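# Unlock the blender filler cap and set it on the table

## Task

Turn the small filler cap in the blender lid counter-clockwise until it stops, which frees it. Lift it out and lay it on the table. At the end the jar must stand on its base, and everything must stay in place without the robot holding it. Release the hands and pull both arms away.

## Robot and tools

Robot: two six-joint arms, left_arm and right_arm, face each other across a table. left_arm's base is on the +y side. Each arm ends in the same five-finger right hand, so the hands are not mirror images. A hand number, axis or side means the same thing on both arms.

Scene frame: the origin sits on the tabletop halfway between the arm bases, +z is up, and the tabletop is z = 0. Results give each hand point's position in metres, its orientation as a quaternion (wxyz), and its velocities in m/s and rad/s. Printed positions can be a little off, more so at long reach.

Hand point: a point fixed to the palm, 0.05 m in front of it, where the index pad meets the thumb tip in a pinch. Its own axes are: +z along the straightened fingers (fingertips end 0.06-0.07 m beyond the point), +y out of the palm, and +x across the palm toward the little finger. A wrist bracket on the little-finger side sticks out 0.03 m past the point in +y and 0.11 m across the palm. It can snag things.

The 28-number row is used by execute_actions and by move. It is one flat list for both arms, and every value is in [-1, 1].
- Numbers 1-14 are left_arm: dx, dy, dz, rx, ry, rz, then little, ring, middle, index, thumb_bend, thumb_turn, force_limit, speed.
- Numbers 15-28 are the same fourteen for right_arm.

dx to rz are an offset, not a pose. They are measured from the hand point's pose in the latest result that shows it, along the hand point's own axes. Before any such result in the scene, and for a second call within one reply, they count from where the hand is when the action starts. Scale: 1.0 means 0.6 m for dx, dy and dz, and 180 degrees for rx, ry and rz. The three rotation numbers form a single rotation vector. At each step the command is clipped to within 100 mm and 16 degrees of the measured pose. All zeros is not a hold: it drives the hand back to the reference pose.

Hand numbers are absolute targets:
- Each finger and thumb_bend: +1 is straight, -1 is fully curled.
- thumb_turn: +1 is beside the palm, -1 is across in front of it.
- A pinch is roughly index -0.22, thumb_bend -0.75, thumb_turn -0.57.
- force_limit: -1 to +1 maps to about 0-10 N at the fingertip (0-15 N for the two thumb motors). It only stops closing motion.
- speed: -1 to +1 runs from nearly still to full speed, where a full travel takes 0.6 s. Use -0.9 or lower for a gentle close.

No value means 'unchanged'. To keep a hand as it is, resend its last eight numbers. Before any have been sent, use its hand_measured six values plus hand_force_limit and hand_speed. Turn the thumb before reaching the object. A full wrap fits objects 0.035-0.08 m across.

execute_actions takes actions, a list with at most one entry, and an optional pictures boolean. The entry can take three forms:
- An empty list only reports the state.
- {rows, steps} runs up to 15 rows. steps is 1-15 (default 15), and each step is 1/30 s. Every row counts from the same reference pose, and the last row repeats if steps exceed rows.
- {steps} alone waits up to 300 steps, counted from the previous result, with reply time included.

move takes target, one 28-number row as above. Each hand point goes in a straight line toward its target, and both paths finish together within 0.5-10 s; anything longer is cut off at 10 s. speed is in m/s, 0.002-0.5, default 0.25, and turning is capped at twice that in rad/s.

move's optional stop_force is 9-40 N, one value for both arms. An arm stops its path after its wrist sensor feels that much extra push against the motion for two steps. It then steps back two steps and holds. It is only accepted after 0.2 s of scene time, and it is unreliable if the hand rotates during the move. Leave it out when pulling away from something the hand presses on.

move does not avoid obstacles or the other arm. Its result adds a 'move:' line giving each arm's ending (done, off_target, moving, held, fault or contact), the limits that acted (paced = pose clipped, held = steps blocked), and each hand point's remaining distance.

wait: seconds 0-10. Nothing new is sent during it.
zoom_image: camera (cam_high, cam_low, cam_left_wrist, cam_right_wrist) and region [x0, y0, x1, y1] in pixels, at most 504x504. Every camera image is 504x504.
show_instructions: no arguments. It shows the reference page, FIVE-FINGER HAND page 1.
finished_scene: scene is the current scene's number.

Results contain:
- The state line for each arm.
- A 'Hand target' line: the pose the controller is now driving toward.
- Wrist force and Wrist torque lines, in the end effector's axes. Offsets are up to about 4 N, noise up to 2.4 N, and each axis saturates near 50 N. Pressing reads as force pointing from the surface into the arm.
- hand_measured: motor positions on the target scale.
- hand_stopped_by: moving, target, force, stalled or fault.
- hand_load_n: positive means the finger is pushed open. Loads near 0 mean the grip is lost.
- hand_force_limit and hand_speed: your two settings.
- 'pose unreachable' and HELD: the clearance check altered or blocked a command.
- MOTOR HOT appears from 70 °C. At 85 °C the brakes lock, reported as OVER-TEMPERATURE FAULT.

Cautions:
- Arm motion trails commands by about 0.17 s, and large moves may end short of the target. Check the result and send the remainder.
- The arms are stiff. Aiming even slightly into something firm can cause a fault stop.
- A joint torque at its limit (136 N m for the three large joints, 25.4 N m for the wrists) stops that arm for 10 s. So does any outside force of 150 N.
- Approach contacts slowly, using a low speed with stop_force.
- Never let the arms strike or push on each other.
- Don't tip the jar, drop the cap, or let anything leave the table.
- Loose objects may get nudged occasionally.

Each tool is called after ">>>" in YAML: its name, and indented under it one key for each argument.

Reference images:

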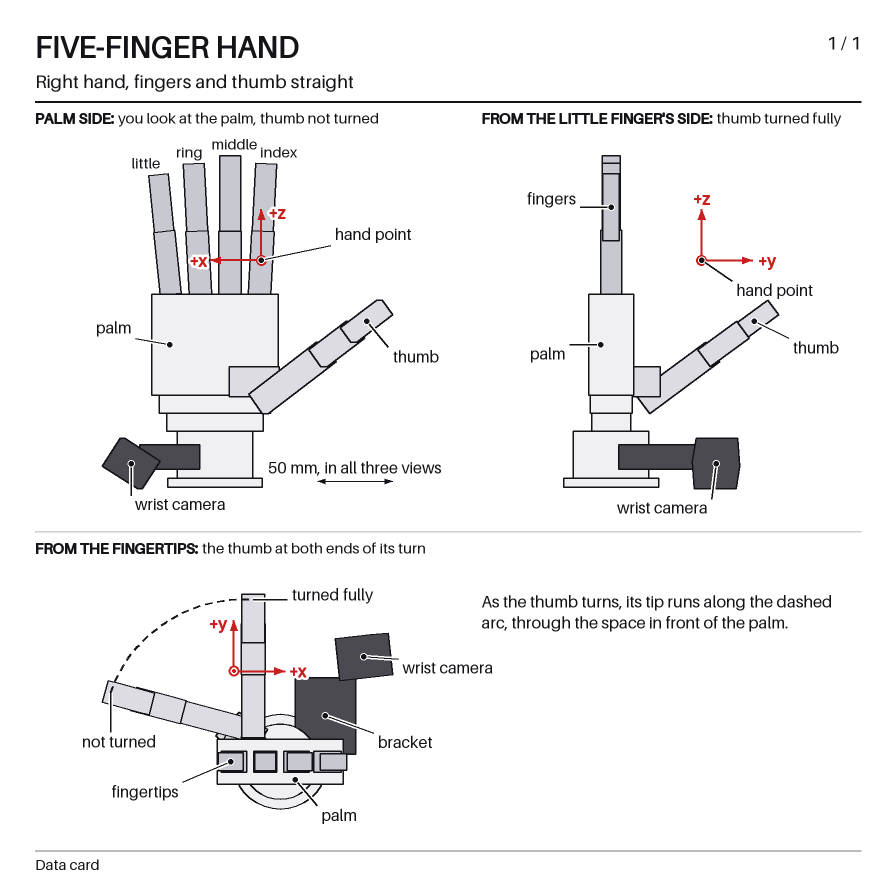

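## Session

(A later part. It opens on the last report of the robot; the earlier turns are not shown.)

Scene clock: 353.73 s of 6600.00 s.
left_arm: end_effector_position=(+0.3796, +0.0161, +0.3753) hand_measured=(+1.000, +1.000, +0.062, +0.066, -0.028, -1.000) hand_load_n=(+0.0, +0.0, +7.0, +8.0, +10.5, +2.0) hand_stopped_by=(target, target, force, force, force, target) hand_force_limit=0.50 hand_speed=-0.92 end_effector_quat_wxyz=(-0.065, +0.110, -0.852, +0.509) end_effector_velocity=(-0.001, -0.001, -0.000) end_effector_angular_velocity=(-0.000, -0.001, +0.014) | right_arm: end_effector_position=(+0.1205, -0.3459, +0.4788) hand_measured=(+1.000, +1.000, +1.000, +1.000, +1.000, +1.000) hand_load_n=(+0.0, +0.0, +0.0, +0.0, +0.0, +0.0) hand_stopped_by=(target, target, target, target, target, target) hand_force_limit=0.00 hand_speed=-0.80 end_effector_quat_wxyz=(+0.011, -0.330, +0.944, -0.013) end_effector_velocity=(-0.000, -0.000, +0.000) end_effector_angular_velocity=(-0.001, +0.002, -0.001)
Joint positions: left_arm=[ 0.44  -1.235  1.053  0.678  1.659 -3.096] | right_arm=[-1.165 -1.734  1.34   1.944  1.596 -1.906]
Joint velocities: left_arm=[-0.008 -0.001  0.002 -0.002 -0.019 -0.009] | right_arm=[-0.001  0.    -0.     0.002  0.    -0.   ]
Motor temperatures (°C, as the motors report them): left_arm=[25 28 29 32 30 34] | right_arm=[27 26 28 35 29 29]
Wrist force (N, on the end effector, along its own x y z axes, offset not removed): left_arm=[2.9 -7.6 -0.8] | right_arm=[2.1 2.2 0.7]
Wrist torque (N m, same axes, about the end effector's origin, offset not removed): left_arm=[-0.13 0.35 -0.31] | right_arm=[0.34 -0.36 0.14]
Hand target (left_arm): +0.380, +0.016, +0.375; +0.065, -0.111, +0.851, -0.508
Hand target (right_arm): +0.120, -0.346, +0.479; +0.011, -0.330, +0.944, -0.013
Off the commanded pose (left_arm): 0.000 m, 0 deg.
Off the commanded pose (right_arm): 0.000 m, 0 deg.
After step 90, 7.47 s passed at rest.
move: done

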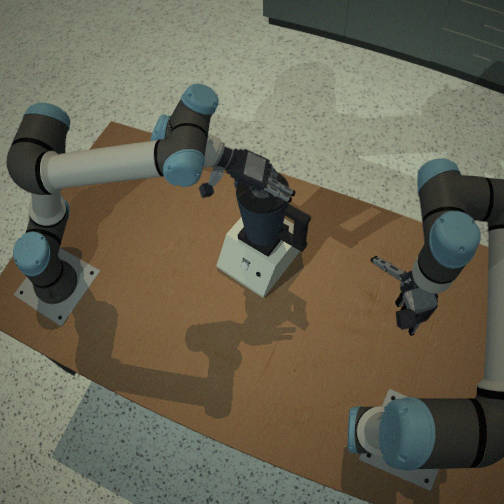

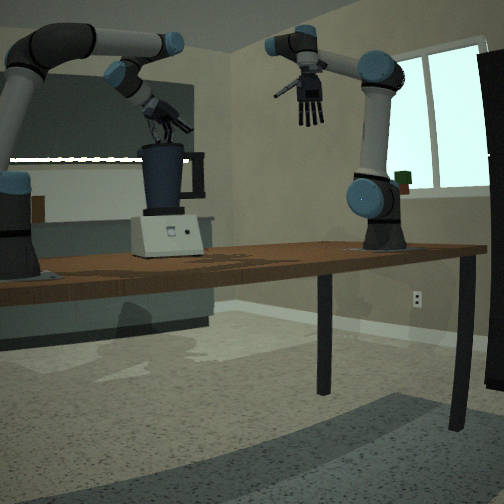

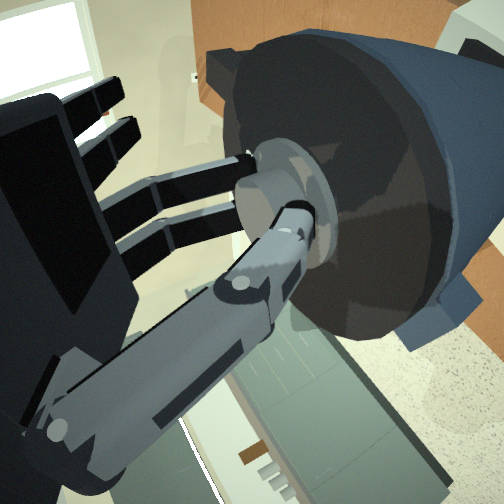

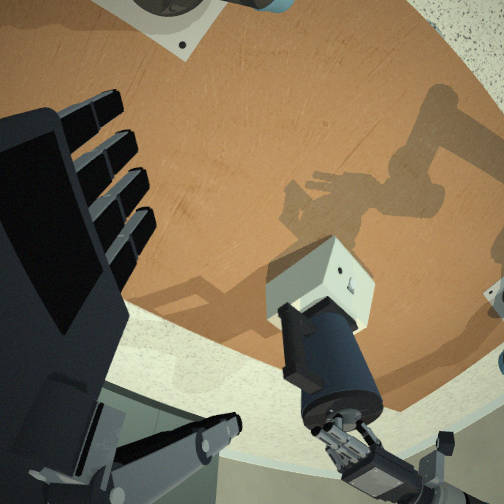

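>>> move:
  target: [0.0068,0.002,-0.005,0.0002,-0.1222,-0.066, 1,1,-0.4,-0.4,-0.5,-1,0.5,-0.92, 0,0,0,0,0,0, 1,1,1,1,1,1,0,-0.8]
  speed: 0.08

>>> zoom_image:
  camera: "cam_right_wrist"
  region: [290, 370, 400, 470]

Scene clock: 378.43 s of 6600.00 s.
left_arm: end_effector_position=(+0.3749, +0.0182, +0.3756) hand_measured=(+1.000, +1.000, +0.062, +0.066, -0.028, -1.000) hand_load_n=(+0.0, +0.0, +7.0, +8.0, +11.5, +4.0) hand_stopped_by=(target, target, force, force, force, target) hand_force_limit=0.50 hand_speed=-0.92 end_effector_quat_wxyz=(-0.172, +0.291, -0.808, +0.482) end_effector_velocity=(-0.001, -0.000, +0.001) end_effector_angular_velocity=(-0.000, +0.001, +0.014) | right_arm: end_effector_position=(+0.1205, -0.3459, +0.4788) hand_measured=(+1.000, +1.000, +1.000, +1.000, +1.000, +1.000) hand_load_n=(+0.0, +0.0, +0.0, +0.0, +0.0, +0.0) hand_stopped_by=(target, target, target, target, target, target) hand_force_limit=0.00 hand_speed=-0.80 end_effector_quat_wxyz=(+0.011, -0.330, +0.944, -0.013) end_effector_velocity=(+0.000, +0.000, -0.000) end_effector_angular_velocity=(+0.000, -0.001, -0.000)
Joint positions: left_arm=[ 0.269 -1.213  1.03   0.737  1.131 -3.401] | right_arm=[-1.165 -1.734  1.34   1.944  1.596 -1.906]
Joint velocities: left_arm=[-0.006  0.004 -0.008  0.008 -0.017 -0.012] | right_arm=[ 0.    -0.     0.    -0.001  0.     0.   ]
Motor temperatures (°C, as the motors report them): left_arm=[25 28 29 32 30 34] | right_arm=[27 26 28 35 29 29]
Wrist force (N, on the end effector, along its own x y z axes, offset not removed): left_arm=[0.3 -1.9 1.8] | right_arm=[2.1 1.8 0.8]
Wrist torque (N m, same axes, about the end effector's origin, offset not removed): left_arm=[0.21 0.40 0.05] | right_arm=[0.26 -0.31 0.08]
Hand target (left_arm): +0.375, +0.018, +0.376; +0.173, -0.292, +0.808, -0.482
Hand target (right_arm): +0.120, -0.346, +0.479; +0.011, -0.330, +0.944, -0.013
Off the commanded pose (left_arm): 0.000 m, 0 deg.
Off the commanded pose (right_arm): 0.000 m, 0 deg.
After step 90, 18.60 s passed at rest.
move: done

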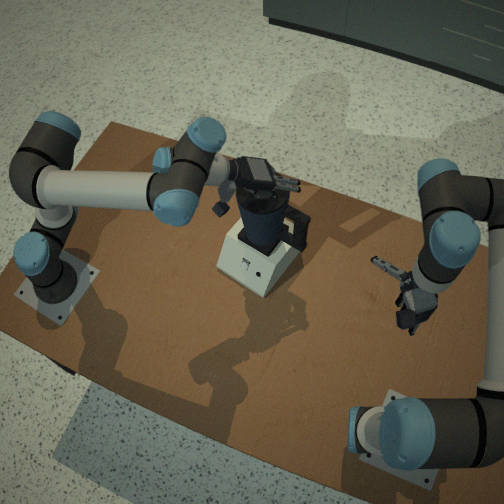

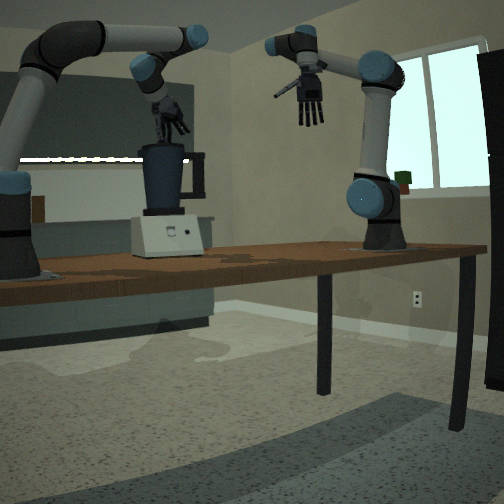

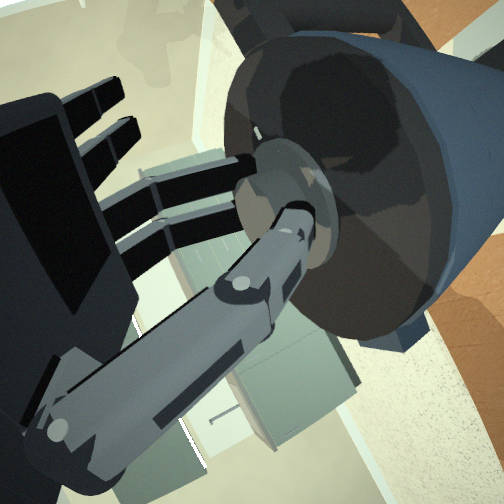

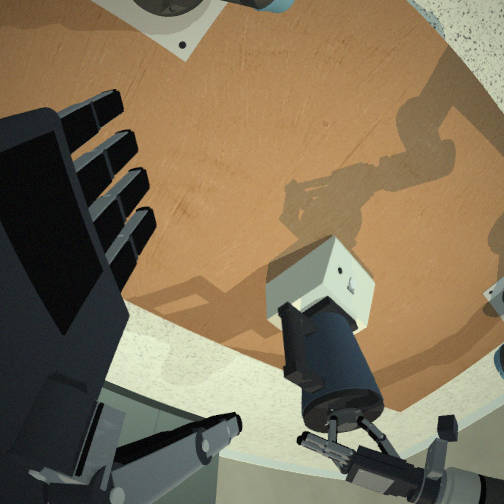

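Region (290, 370, 400, 470) of cam_right_wrist's 504x504 image, scaled by 4.582, with more detail than that image has; it fills the top 458 rows of this view, and the rest is white.

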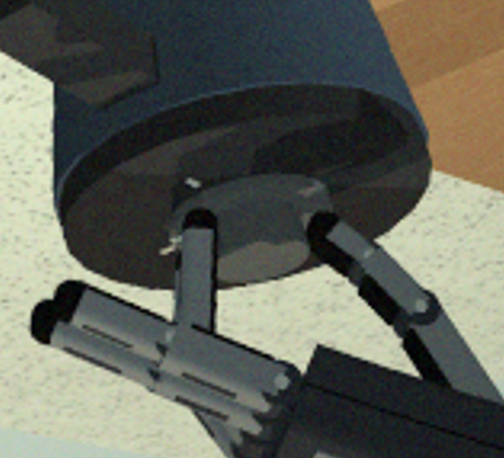

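>>> move:
  target: [0.0013,0.0016,-0.0029,0.0002,-0.0733,-0.0396, 1,1,-0.4,-0.4,-0.5,-1,0.5,-0.92, 0,0,0,0,0,0, 1,1,1,1,1,1,0,-0.8]
  speed: 0.06

>>> zoom_image:
  camera: "cam_right_wrist"
  region: [290, 370, 400, 470]

Scene clock: 386.47 s of 6600.00 s.
left_arm: end_effector_position=(+0.3731, +0.0192, +0.3755) hand_measured=(+1.000, +1.000, +0.062, +0.066, -0.028, -1.000) hand_load_n=(+0.0, +0.0, +7.0, +8.0, +11.5, +4.0) hand_stopped_by=(target, target, force, force, force, target) hand_force_limit=0.50 hand_speed=-0.92 end_effector_quat_wxyz=(-0.233, +0.394, -0.763, +0.456) end_effector_velocity=(+0.000, +0.000, +0.000) end_effector_angular_velocity=(+0.000, +0.002, +0.016) | right_arm: end_effector_position=(+0.1205, -0.3459, +0.4788) hand_measured=(+1.000, +1.000, +1.000, +1.000, +1.000, +1.000) hand_load_n=(+0.0, +0.0, +0.0, +0.0, +0.0, +0.0) hand_stopped_by=(target, target, target, target, target, target) hand_force_limit=0.00 hand_speed=-0.80 end_effector_quat_wxyz=(+0.011, -0.330, +0.944, -0.013) end_effector_velocity=(-0.000, -0.000, +0.000) end_effector_angular_velocity=(-0.000, +0.000, +0.000)
Joint positions: left_arm=[ 0.197 -1.115  0.908  0.886  0.859 -3.629] | right_arm=[-1.165 -1.734  1.34   1.944  1.596 -1.906]
Joint velocities: left_arm=[-0.002  0.009 -0.014  0.016 -0.013 -0.017] | right_arm=[ 0.     0.    -0.     0.001  0.    -0.   ]
Motor temperatures (°C, as the motors report them): left_arm=[25 28 29 32 30 34] | right_arm=[27 26 28 35 29 29]
Wrist force (N, on the end effector, along its own x y z axes, offset not removed): left_arm=[2.2 -1.5 4.3] | right_arm=[3.1 2.4 0.3]
Wrist torque (N m, same axes, about the end effector's origin, offset not removed): left_arm=[0.12 -0.08 0.24] | right_arm=[0.39 -0.55 0.20]
Hand target (left_arm): +0.373, +0.019, +0.375; +0.234, -0.394, +0.763, -0.456
Hand target (right_arm): +0.120, -0.346, +0.479; +0.011, -0.330, +0.944, -0.013
Off the commanded pose (left_arm): 0.000 m, 0 deg.
Off the commanded pose (right_arm): 0.000 m, 0 deg.
After step 90, 2.53 s passed at rest.
move: done

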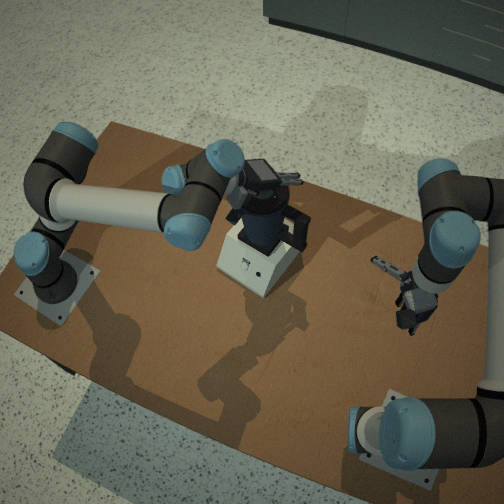

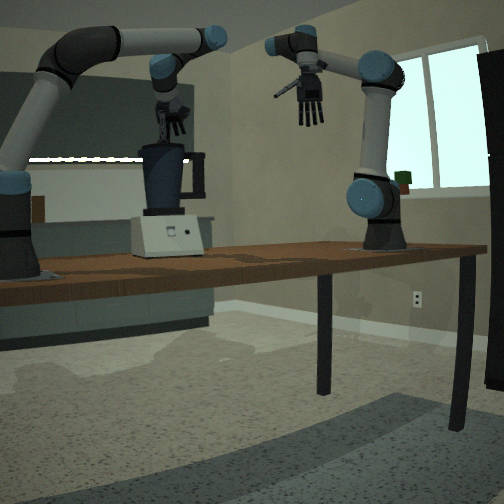

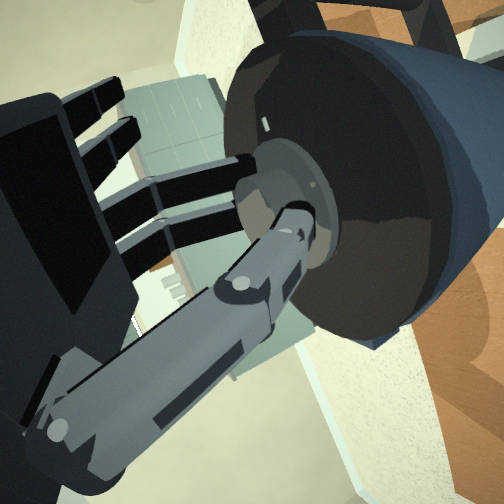

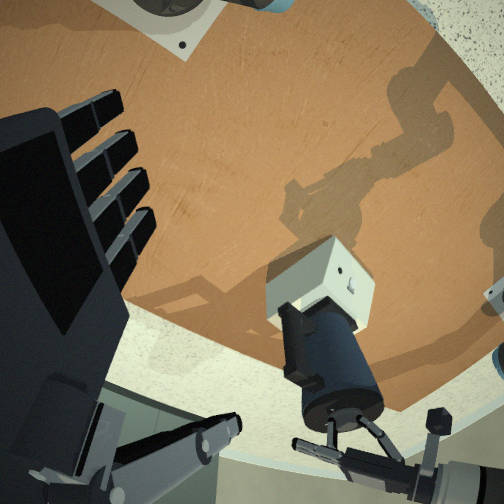

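Region (290, 370, 400, 470) of cam_right_wrist's 504x504 image, scaled by 4.582, with more detail than that image has; it fills the top 458 rows of this view, and the rest is white.

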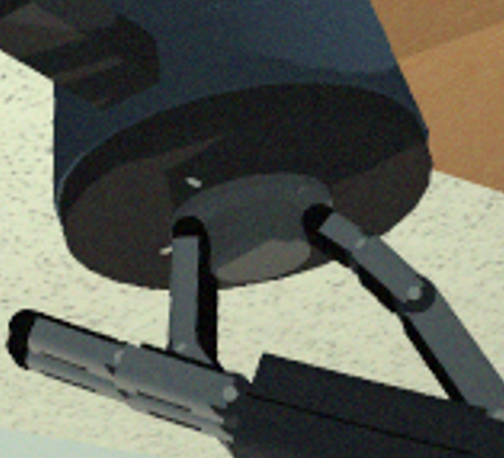

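>>> move:
  target: [0.001,0.001,-0.0019,0.0002,-0.0586,-0.0317, 1,1,-0.4,-0.4,-0.5,-1,0.5,-0.92, 0,0,0,0,0,0, 1,1,1,1,1,1,0,-0.8]
  speed: 0.05

>>> zoom_image:
  camera: "cam_right_wrist"
  region: [290, 370, 400, 470]

Scene clock: 395.30 s of 6600.00 s.
left_arm: end_effector_position=(+0.3717, +0.0195, +0.3754) hand_measured=(+1.000, +1.000, +0.062, +0.066, -0.028, -1.000) hand_load_n=(+0.0, +0.0, +6.5, +8.5, +11.0, +4.5) hand_stopped_by=(target, target, force, force, force, target) hand_force_limit=0.50 hand_speed=-0.92 end_effector_quat_wxyz=(-0.279, +0.471, -0.718, +0.430) end_effector_velocity=(+0.000, -0.000, +0.001) end_effector_angular_velocity=(-0.001, +0.002, +0.019) | right_arm: end_effector_position=(+0.1205, -0.3459, +0.4788) hand_measured=(+1.000, +1.000, +1.000, +1.000, +1.000, +1.000) hand_load_n=(+0.0, +0.0, +0.0, +0.0, +0.0, +0.0) hand_stopped_by=(target, target, target, target, target, target) hand_force_limit=0.00 hand_speed=-0.80 end_effector_quat_wxyz=(+0.011, -0.330, +0.944, -0.013) end_effector_velocity=(-0.001, -0.000, -0.000) end_effector_angular_velocity=(-0.001, +0.003, +0.001)
Joint positions: left_arm=[ 0.161 -0.989  0.743  1.099  0.683 -3.872] | right_arm=[-1.165 -1.734  1.34   1.944  1.596 -1.906]
Joint velocities: left_arm=[-0.001  0.015 -0.023  0.027 -0.011 -0.025] | right_arm=[ 0.001  0.     0.001  0.002  0.    -0.   ]
Motor temperatures (°C, as the motors report them): left_arm=[25 28 29 32 30 34] | right_arm=[27 26 28 35 29 29]
Wrist force (N, on the end effector, along its own x y z axes, offset not removed): left_arm=[2.4 -2.3 3.8] | right_arm=[3.5 2.9 1.4]
Wrist torque (N m, same axes, about the end effector's origin, offset not removed): left_arm=[-0.06 0.09 0.05] | right_arm=[0.37 -0.61 0.21]
Hand target (left_arm): +0.372, +0.020, +0.375; +0.280, -0.471, +0.718, -0.429
Hand target (right_arm): +0.120, -0.346, +0.479; +0.011, -0.330, +0.944, -0.013
Off the commanded pose (left_arm): 0.000 m, 0 deg.
Off the commanded pose (right_arm): 0.000 m, 0 deg.
After step 90, 3.47 s passed at rest.
move: done

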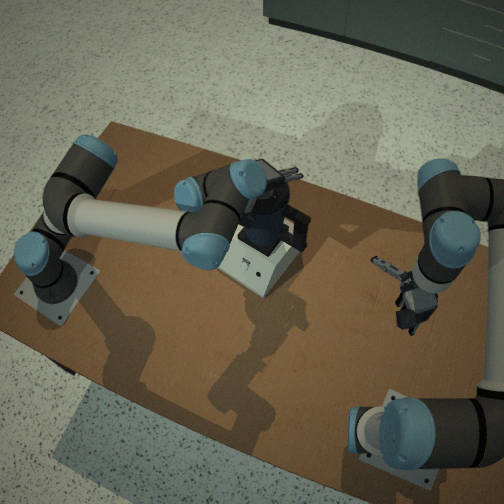

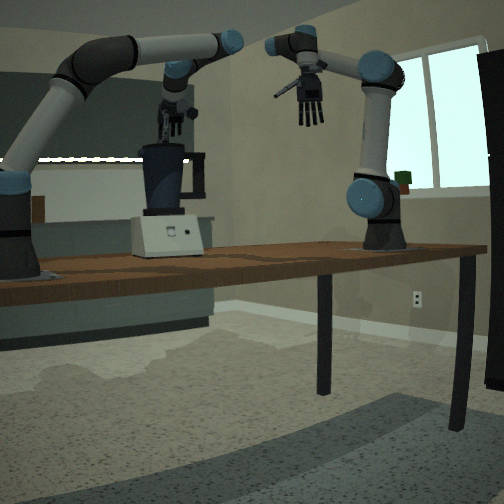

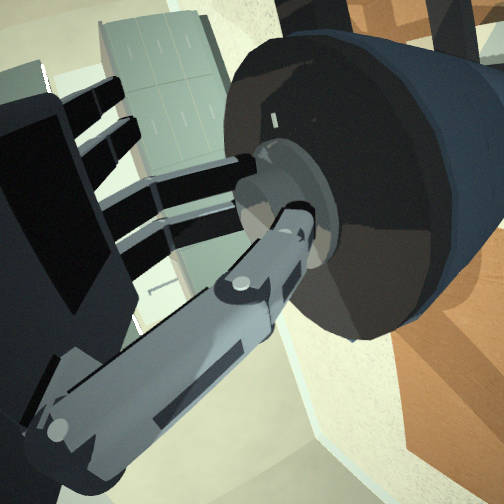

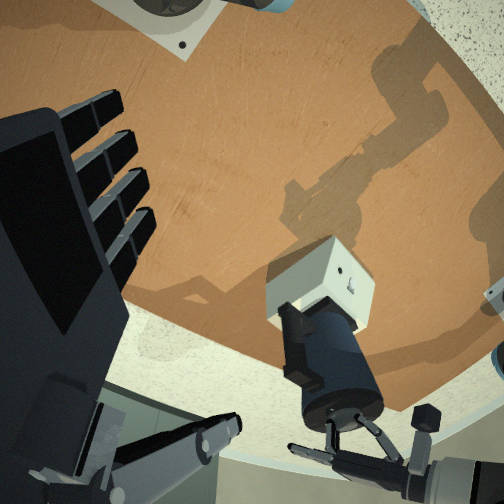

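Region (290, 370, 400, 470) of cam_right_wrist's 504x504 image, scaled by 4.582, with more detail than that image has; it fills the top 458 rows of this view, and the rest is white.

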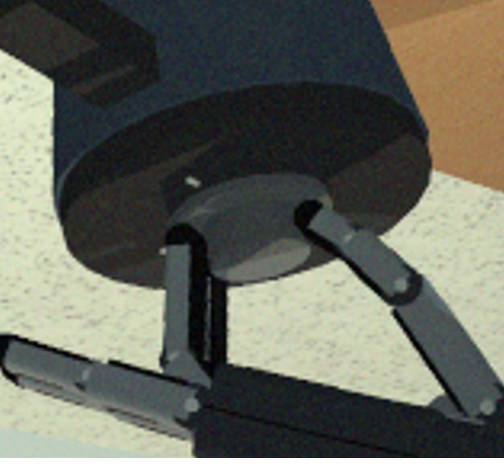

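>>> move:
  target: [0.0007,0.0004,-0.0008,0.0001,-0.0293,-0.0158, 1,1,-0.4,-0.4,-0.5,-1,0.5,-0.92, 0,0,0,0,0,0, 1,1,1,1,1,1,0,-0.8]
  speed: 0.04

>>> zoom_image:
  camera: "cam_right_wrist"
  region: [290, 370, 400, 470]

Scene clock: 402.43 s of 6600.00 s.
left_arm: end_effector_position=(+0.3711, +0.0194, +0.3754) hand_measured=(+1.000, +1.000, +0.062, +0.066, -0.028, -1.000) hand_load_n=(+0.0, +0.0, +4.5, +9.5, +10.5, +7.5) hand_stopped_by=(target, target, force, force, force, target) hand_force_limit=0.50 hand_speed=-0.92 end_effector_quat_wxyz=(-0.301, +0.507, -0.693, +0.415) end_effector_velocity=(+0.000, +0.000, -0.001) end_effector_angular_velocity=(+0.004, +0.002, +0.019) | right_arm: end_effector_position=(+0.1205, -0.3459, +0.4788) hand_measured=(+1.000, +1.000, +1.000, +1.000, +1.000, +1.000) hand_load_n=(+0.0, +0.0, +0.0, +0.0, +0.0, +0.0) hand_stopped_by=(target, target, target, target, target, target) hand_force_limit=0.00 hand_speed=-0.80 end_effector_quat_wxyz=(+0.011, -0.330, +0.944, -0.013) end_effector_velocity=(+0.000, +0.000, +0.000) end_effector_angular_velocity=(+0.001, -0.002, +0.001)
Joint positions: left_arm=[ 0.15  -0.909  0.636  1.244  0.613 -4.02 ] | right_arm=[-1.165 -1.734  1.34   1.944  1.596 -1.906]
Joint velocities: left_arm=[-0.001  0.019 -0.026  0.036 -0.01  -0.031] | right_arm=[ 0.     0.    -0.001 -0.001 -0.    -0.   ]
Motor temperatures (°C, as the motors report them): left_arm=[25 28 29 32 30 34] | right_arm=[27 26 28 35 29 29]
Wrist force (N, on the end effector, along its own x y z axes, offset not removed): left_arm=[6.0 -1.9 1.1] | right_arm=[3.4 2.0 0.9]
Wrist torque (N m, same axes, about the end effector's origin, offset not removed): left_arm=[0.27 -0.09 0.31] | right_arm=[0.29 -0.56 0.12]
Hand target (left_arm): +0.371, +0.019, +0.375; +0.301, -0.507, +0.693, -0.414
Hand target (right_arm): +0.120, -0.346, +0.479; +0.011, -0.330, +0.944, -0.013
Off the commanded pose (left_arm): 0.000 m, 0 deg.
Off the commanded pose (right_arm): 0.000 m, 0 deg.
After step 90, 2.60 s passed at rest.
move: done

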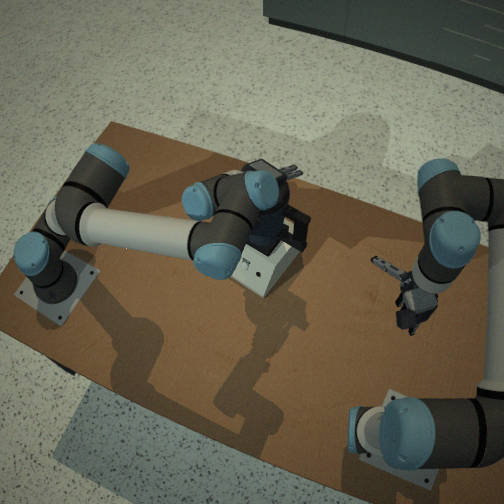

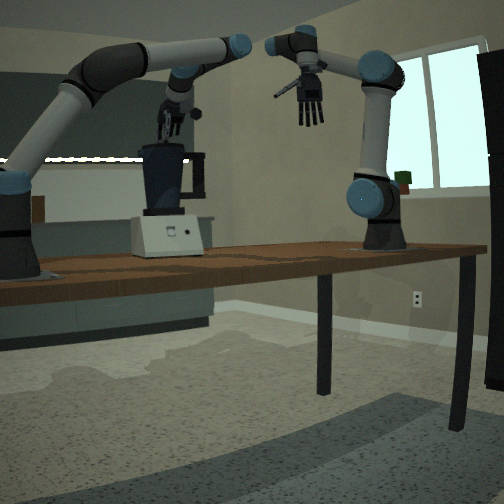

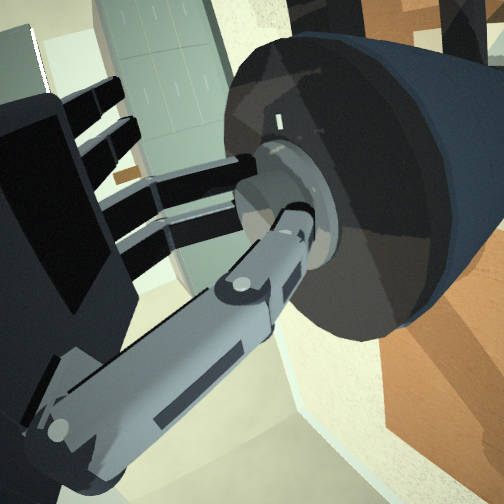

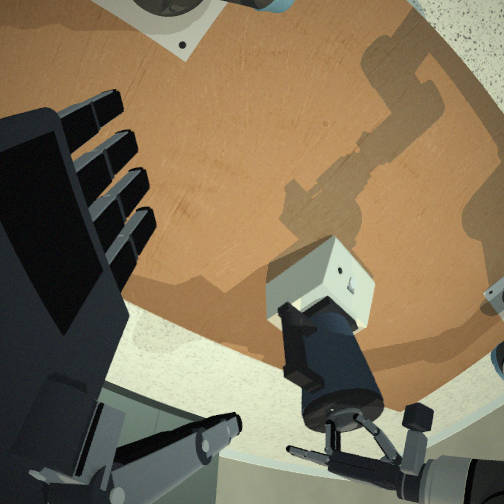

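Region (290, 370, 400, 470) of cam_right_wrist's 504x504 image, scaled by 4.582, with more detail than that image has; it fills the top 458 rows of this view, and the rest is white.

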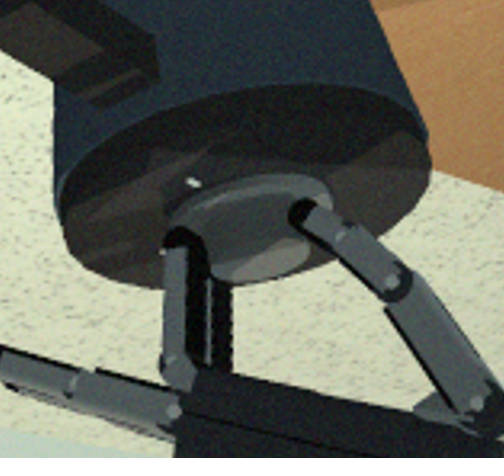

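>>> move:
  target: [0.0005,-0.0117,-0.0063,0,0.0049,0.0026, 1,1,-0.4,-0.4,-0.5,-1,0.5,-0.92, 0,0,0,0,0,0, 1,1,1,1,1,1,0,-0.8]
  speed: 0.006
  stop_force: 12

>>> zoom_image:
  camera: "cam_right_wrist"
  region: [290, 370, 400, 470]

Scene clock: 408.33 s of 6600.00 s.
left_arm: end_effector_position=(+0.3710, +0.0192, +0.3832) hand_measured=(+1.000, +1.000, +0.062, +0.066, -0.028, -1.000) hand_load_n=(+0.0, +0.0, +5.5, +7.5, +12.0, +1.5) hand_stopped_by=(target, target, force, force, force, target) hand_force_limit=0.50 hand_speed=-0.92 end_effector_quat_wxyz=(-0.297, +0.501, -0.698, +0.417) end_effector_velocity=(-0.000, +0.000, +0.001) end_effector_angular_velocity=(+0.001, +0.000, -0.003) | right_arm: end_effector_position=(+0.1205, -0.3459, +0.4788) hand_measured=(+1.000, +1.000, +1.000, +1.000, +1.000, +1.000) hand_load_n=(+0.0, +0.0, +0.0, +0.0, +0.0, +0.0) hand_stopped_by=(target, target, target, target, target, target) hand_force_limit=0.00 hand_speed=-0.80 end_effector_quat_wxyz=(+0.011, -0.330, +0.944, -0.013) end_effector_velocity=(+0.000, -0.000, +0.001) end_effector_angular_velocity=(+0.001, -0.002, -0.000)
Joint positions: left_arm=[ 0.151 -0.914  0.619  1.245  0.624 -3.994] | right_arm=[-1.165 -1.734  1.34   1.944  1.596 -1.906]
Joint velocities: left_arm=[ 0.    -0.001 -0.    -0.001  0.002  0.005] | right_arm=[-0.001 -0.    -0.002  0.     0.    -0.   ]
Motor temperatures (°C, as the motors report them): left_arm=[25 28 29 32 30 34] | right_arm=[27 26 28 35 29 29]
Wrist force (N, on the end effector, along its own x y z axes, offset not removed): left_arm=[-3.1 1.4 -0.2] | right_arm=[3.2 1.4 0.6]
Wrist torque (N m, same axes, about the end effector's origin, offset not removed): left_arm=[0.33 0.61 0.12] | right_arm=[0.24 -0.61 0.15]
Hand target (left_arm): +0.371, +0.019, +0.383; +0.297, -0.501, +0.698, -0.417
Hand target (right_arm): +0.120, -0.346, +0.479; +0.011, -0.330, +0.944, -0.013
Off the commanded pose (left_arm): 0.000 m, 0 deg.
Off the commanded pose (right_arm): 0.000 m, 0 deg.
After step 90, 1.03 s passed at rest.
move: done

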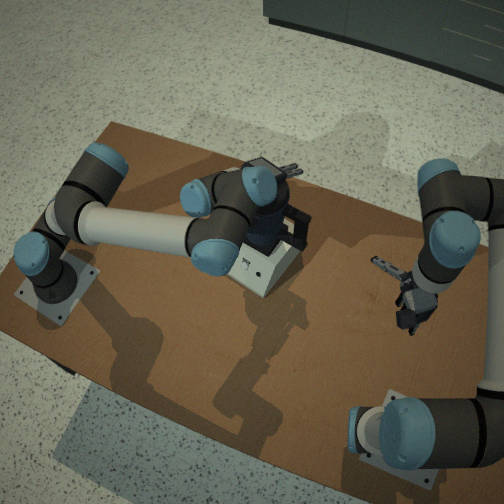

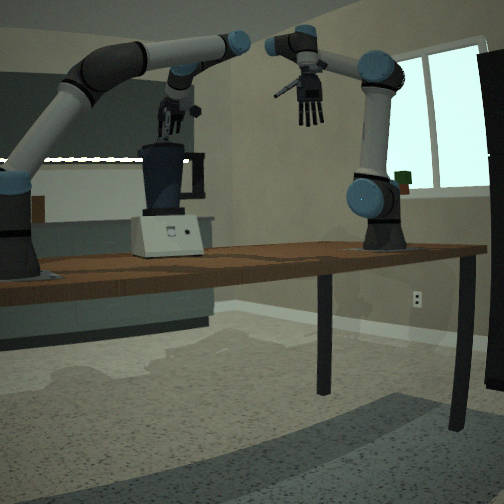

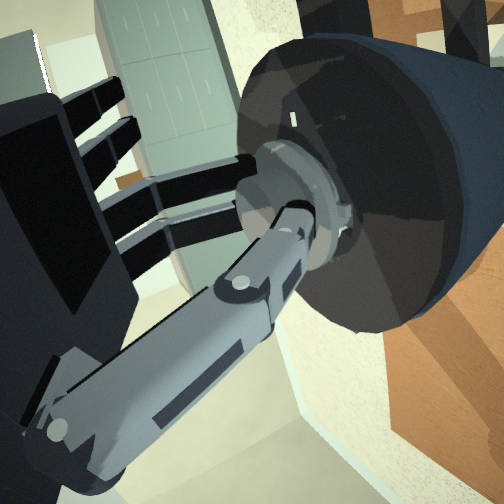

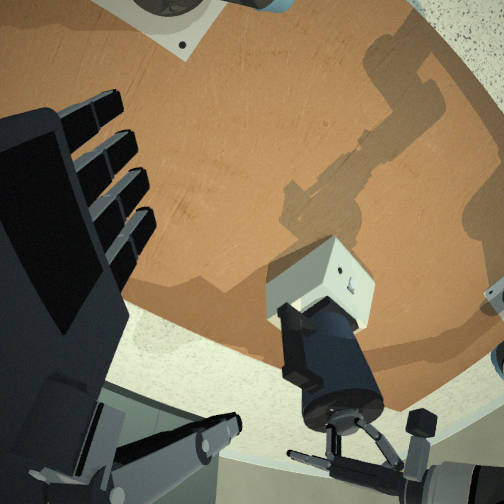

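Region (290, 370, 400, 470) of cam_right_wrist's 504x504 image, scaled by 4.582, with more detail than that image has; it fills the top 458 rows of this view, and the rest is white.

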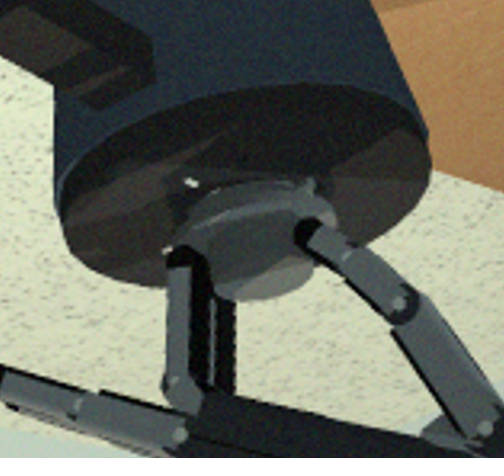

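The cap is lifting out freely. Continue up 25 mm.

>>> move:
  target: [0.0002,-0.0367,-0.0198,0,0,0, 1,1,-0.4,-0.4,-0.5,-1,0.5,-0.92, 0,0,0,0,0,0, 1,1,1,1,1,1,0,-0.8]
  speed: 0.015
  stop_force: 12

>>> zoom_image:
  camera: "cam_low"
  region: [120, 80, 220, 180]

Scene clock: 415.20 s of 6600.00 s.
left_arm: end_effector_position=(+0.3710, +0.0192, +0.4079) hand_measured=(+1.000, +1.000, +0.062, +0.066, -0.028, -1.000) hand_load_n=(+0.0, +0.0, +5.5, +7.5, +11.5, +0.5) hand_stopped_by=(target, target, force, force, force, target) hand_force_limit=0.50 hand_speed=-0.92 end_effector_quat_wxyz=(-0.297, +0.501, -0.698, +0.417) end_effector_velocity=(+0.000, +0.000, +0.003) end_effector_angular_velocity=(+0.001, +0.001, +0.001) | right_arm: end_effector_position=(+0.1205, -0.3459, +0.4788) hand_measured=(+1.000, +1.000, +1.000, +1.000, +1.000, +1.000) hand_load_n=(+0.0, +0.0, +0.0, +0.0, +0.0, +0.0) hand_stopped_by=(target, target, target, target, target, target) hand_force_limit=0.00 hand_speed=-0.80 end_effector_quat_wxyz=(+0.011, -0.330, +0.944, -0.013) end_effector_velocity=(+0.000, -0.000, +0.000) end_effector_angular_velocity=(-0.000, -0.001, -0.001)
Joint positions: left_arm=[ 0.151 -0.877  0.489  1.338  0.623 -3.994] | right_arm=[-1.165 -1.734  1.34   1.944  1.596 -1.906]
Joint velocities: left_arm=[ 0.001  0.007 -0.019  0.014  0.    -0.001] | right_arm=[-0.     0.    -0.001 -0.     0.001  0.001]
Motor temperatures (°C, as the motors report them): left_arm=[25 28 29 32 30 34] | right_arm=[27 26 28 35 29 29]
Wrist force (N, on the end effector, along its own x y z axes, offset not removed): left_arm=[0.2 -1.4 2.0] | right_arm=[2.5 1.8 0.4]
Wrist torque (N m, same axes, about the end effector's origin, offset not removed): left_arm=[-0.12 -0.13 -0.13] | right_arm=[0.32 -0.44 0.10]
Hand target (left_arm): +0.371, +0.019, +0.408; +0.297, -0.501, +0.698, -0.417
Hand target (right_arm): +0.120, -0.346, +0.479; +0.011, -0.330, +0.944, -0.013
Off the commanded pose (left_arm): 0.000 m, 0 deg.
Off the commanded pose (right_arm): 0.000 m, 0 deg.
After step 90, 1.93 s passed at rest.
move: done

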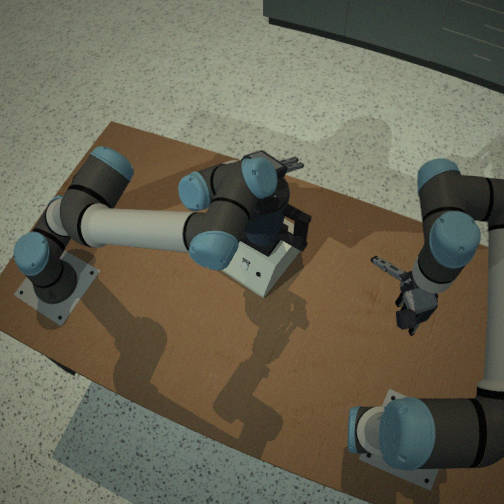

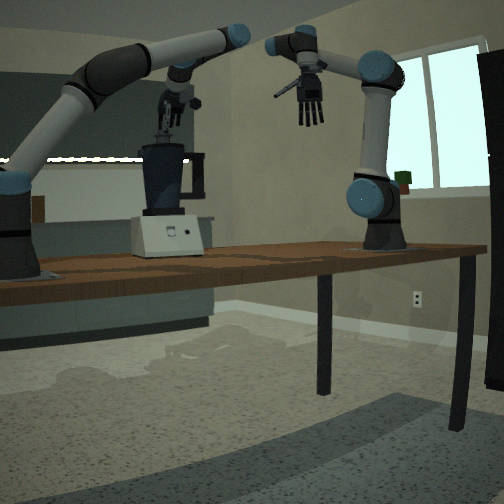

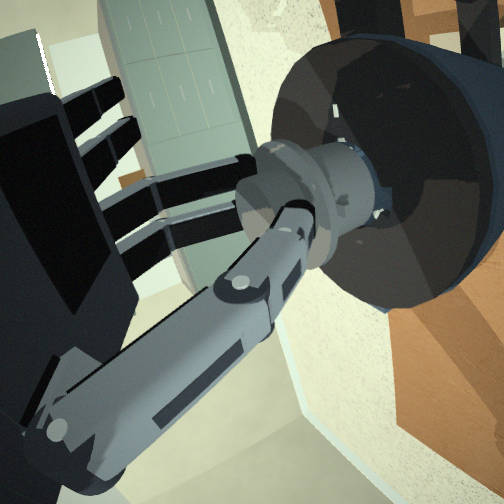

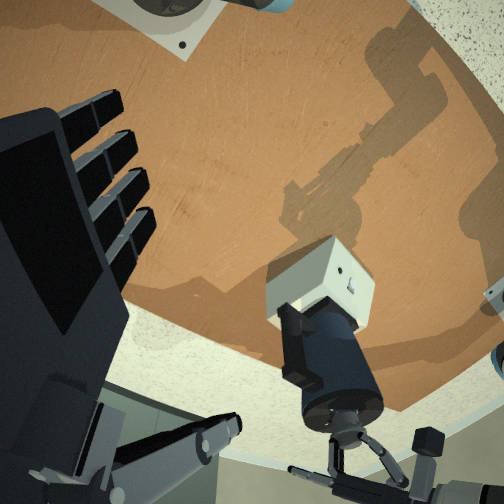

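Region (120, 80, 220, 180) of cam_low's 504x504 image, scaled by 5.040, with more detail than that image has.

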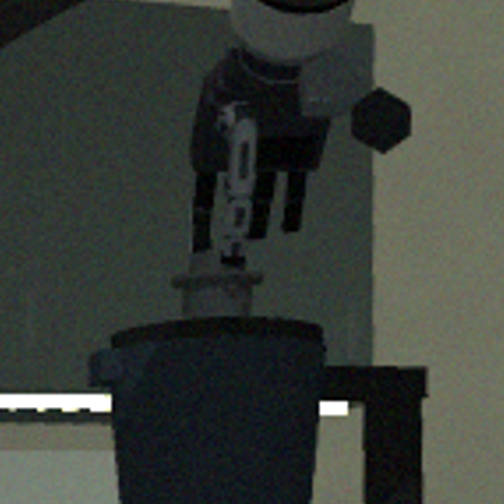

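>>> move:
  target: [0.0001,-0.022,-0.0119,0,0,0, 1,1,-0.4,-0.4,-0.5,-1,0.5,-0.92, 0,0,0,0,0,0, 1,1,1,1,1,1,0,-0.8]
  speed: 0.02

>>> zoom_image:
  camera: "cam_low"
  region: [120, 80, 220, 180]

Scene clock: 421.87 s of 6600.00 s.
left_arm: end_effector_position=(+0.3709, +0.0192, +0.4226) hand_measured=(+1.000, +1.000, +0.062, +0.066, -0.028, -1.000) hand_load_n=(+0.0, +0.0, +5.5, +7.5, +11.5, +0.5) hand_stopped_by=(target, target, force, force, force, target) hand_force_limit=0.50 hand_speed=-0.92 end_effector_quat_wxyz=(-0.297, +0.501, -0.698, +0.418) end_effector_velocity=(-0.001, -0.000, +0.003) end_effector_angular_velocity=(-0.001, +0.002, +0.001) | right_arm: end_effector_position=(+0.1205, -0.3459, +0.4788) hand_measured=(+1.000, +1.000, +1.000, +1.000, +1.000, +1.000) hand_load_n=(+0.0, +0.0, +0.0, +0.0, +0.0, +0.0) hand_stopped_by=(target, target, target, target, target, target) hand_force_limit=0.00 hand_speed=-0.80 end_effector_quat_wxyz=(+0.011, -0.330, +0.944, -0.013) end_effector_velocity=(-0.000, -0.000, -0.000) end_effector_angular_velocity=(-0.000, +0.001, +0.000)
Joint positions: left_arm=[ 0.151 -0.845  0.392  1.403  0.623 -3.994] | right_arm=[-1.165 -1.734  1.34   1.944  1.596 -1.906]
Joint velocities: left_arm=[-0.001  0.011 -0.031  0.021  0.    -0.004] | right_arm=[ 0. -0.  0.  0.  0.  0.]
Motor temperatures (°C, as the motors report them): left_arm=[25 28 29 32 30 34] | right_arm=[27 26 28 35 29 29]
Wrist force (N, on the end effector, along its own x y z axes, offset not removed): left_arm=[-1.5 0.8 -5.8] | right_arm=[2.0 2.4 0.3]
Wrist torque (N m, same axes, about the end effector's origin, offset not removed): left_arm=[0.66 0.59 -0.03] | right_arm=[0.42 -0.42 0.07]
Hand target (left_arm): +0.371, +0.019, +0.423; +0.297, -0.501, +0.698, -0.418
Hand target (right_arm): +0.120, -0.346, +0.479; +0.011, -0.330, +0.944, -0.013
Off the commanded pose (left_arm): 0.000 m, 0 deg.
Off the commanded pose (right_arm): 0.000 m, 0 deg.
After step 90, 2.60 s passed at rest.
move: done

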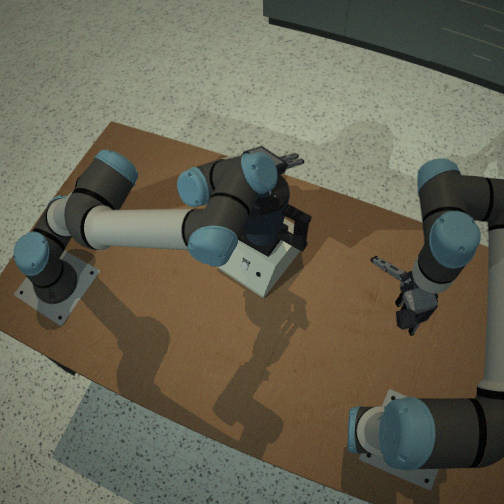

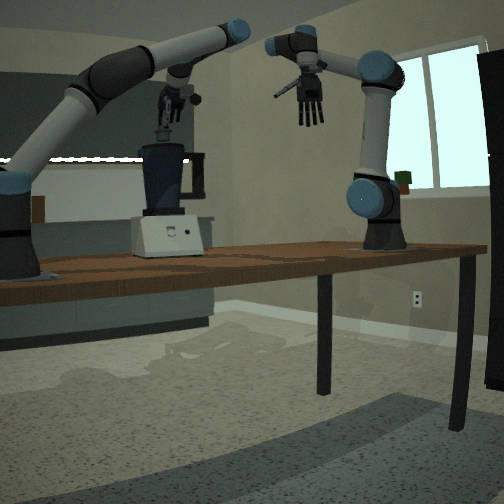

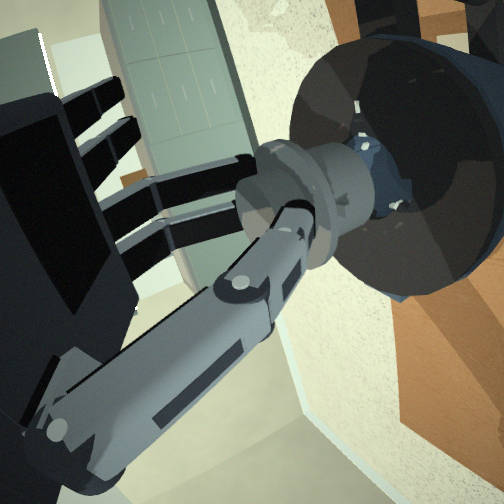

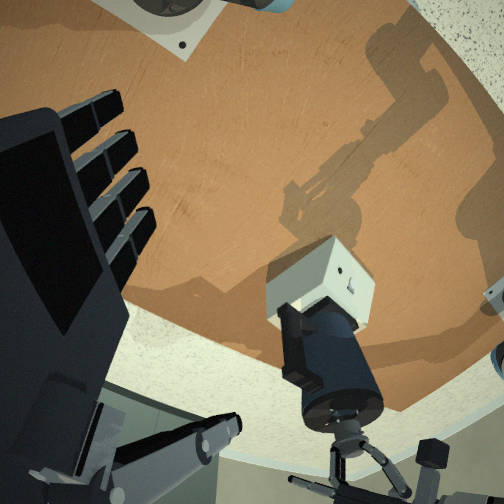

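Region (120, 80, 220, 180) of cam_low's 504x504 image, scaled by 5.040, with more detail than that image has.

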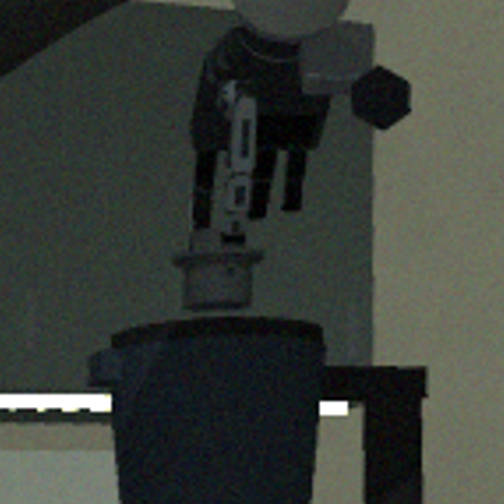

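>>> move:
  target: [0.0852,0.1456,-0.2691,-0.0016,0.3471,0.1873, 1,1,-0.4,-0.4,-0.5,-1,0.5,-0.92, 0,0,0,0,0,0, 1,1,1,1,1,1,0,-0.8]
  speed: 0.2

Scene clock: 438.00 s of 6600.00 s.
left_arm: end_effector_position=(+0.1808, +0.0298, +0.4226) hand_measured=(+1.000, +1.000, +0.062, +0.066, -0.028, -1.000) hand_load_n=(+0.0, +0.0, +5.5, +7.5, +11.5, +1.0) hand_stopped_by=(target, target, force, force, force, target) hand_force_limit=0.50 hand_speed=-0.92 end_effector_quat_wxyz=(-0.000, +0.003, -0.859, +0.513) end_effector_velocity=(-0.001, -0.000, -0.000) end_effector_angular_velocity=(+0.000, +0.001, -0.013) | right_arm: end_effector_position=(+0.1205, -0.3459, +0.4788) hand_measured=(+1.000, +1.000, +1.000, +1.000, +1.000, +1.000) hand_load_n=(+0.0, +0.0, +0.0, +0.0, +0.0, +0.0) hand_stopped_by=(target, target, target, target, target, target) hand_force_limit=0.00 hand_speed=-0.80 end_effector_quat_wxyz=(+0.011, -0.330, +0.944, -0.013) end_effector_velocity=(-0.000, -0.000, -0.000) end_effector_angular_velocity=(-0.001, +0.001, -0.000)
Joint positions: left_arm=[ 0.101 -1.467  1.218  0.744  1.582 -3.138] | right_arm=[-1.165 -1.734  1.34   1.944  1.596 -1.906]
Joint velocities: left_arm=[ 0.004  0.    -0.     0.     0.016  0.007] | right_arm=[-0.     0.     0.     0.001  0.     0.   ]
Motor temperatures (°C, as the motors report them): left_arm=[25 28 29 32 30 34] | right_arm=[27 26 28 35 29 29]
Wrist force (N, on the end effector, along its own x y z axes, offset not removed): left_arm=[2.5 2.9 -1.0] | right_arm=[2.7 2.3 0.8]
Wrist torque (N m, same axes, about the end effector's origin, offset not removed): left_arm=[0.57 -0.38 0.23] | right_arm=[0.35 -0.56 0.14]
Hand target (left_arm): +0.181, +0.030, +0.423; -0.000, -0.002, +0.859, -0.513
Hand target (right_arm): +0.120, -0.346, +0.479; +0.011, -0.330, +0.944, -0.013
Off the commanded pose (left_arm): 0.000 m, 0 deg.
Off the commanded pose (right_arm): 0.000 m, 0 deg.
After step 90, 9.50 s passed at rest.
move: done

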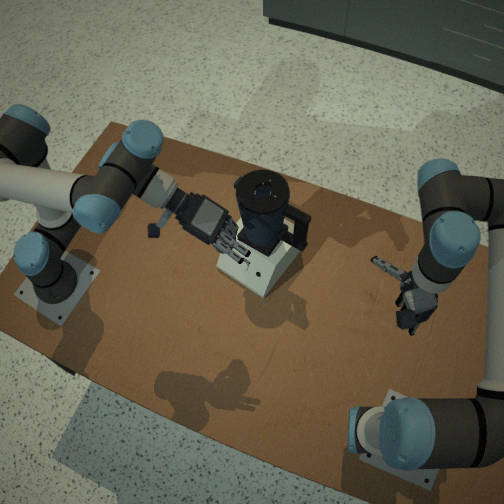

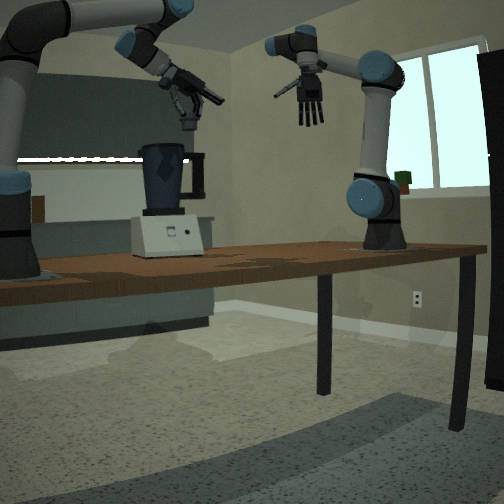

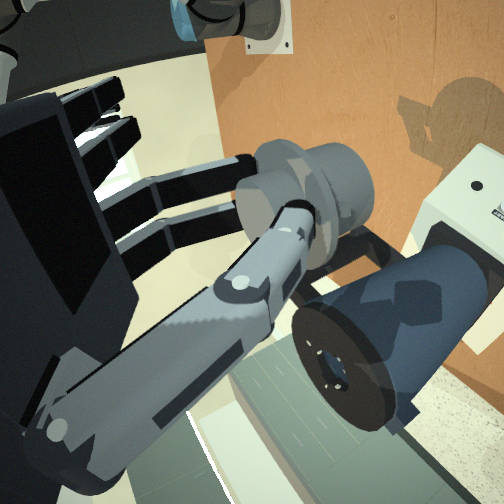

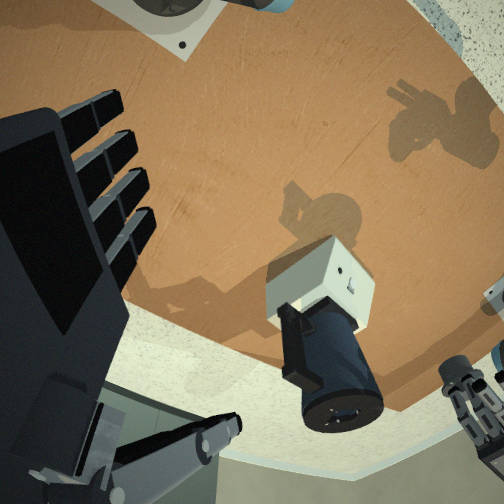

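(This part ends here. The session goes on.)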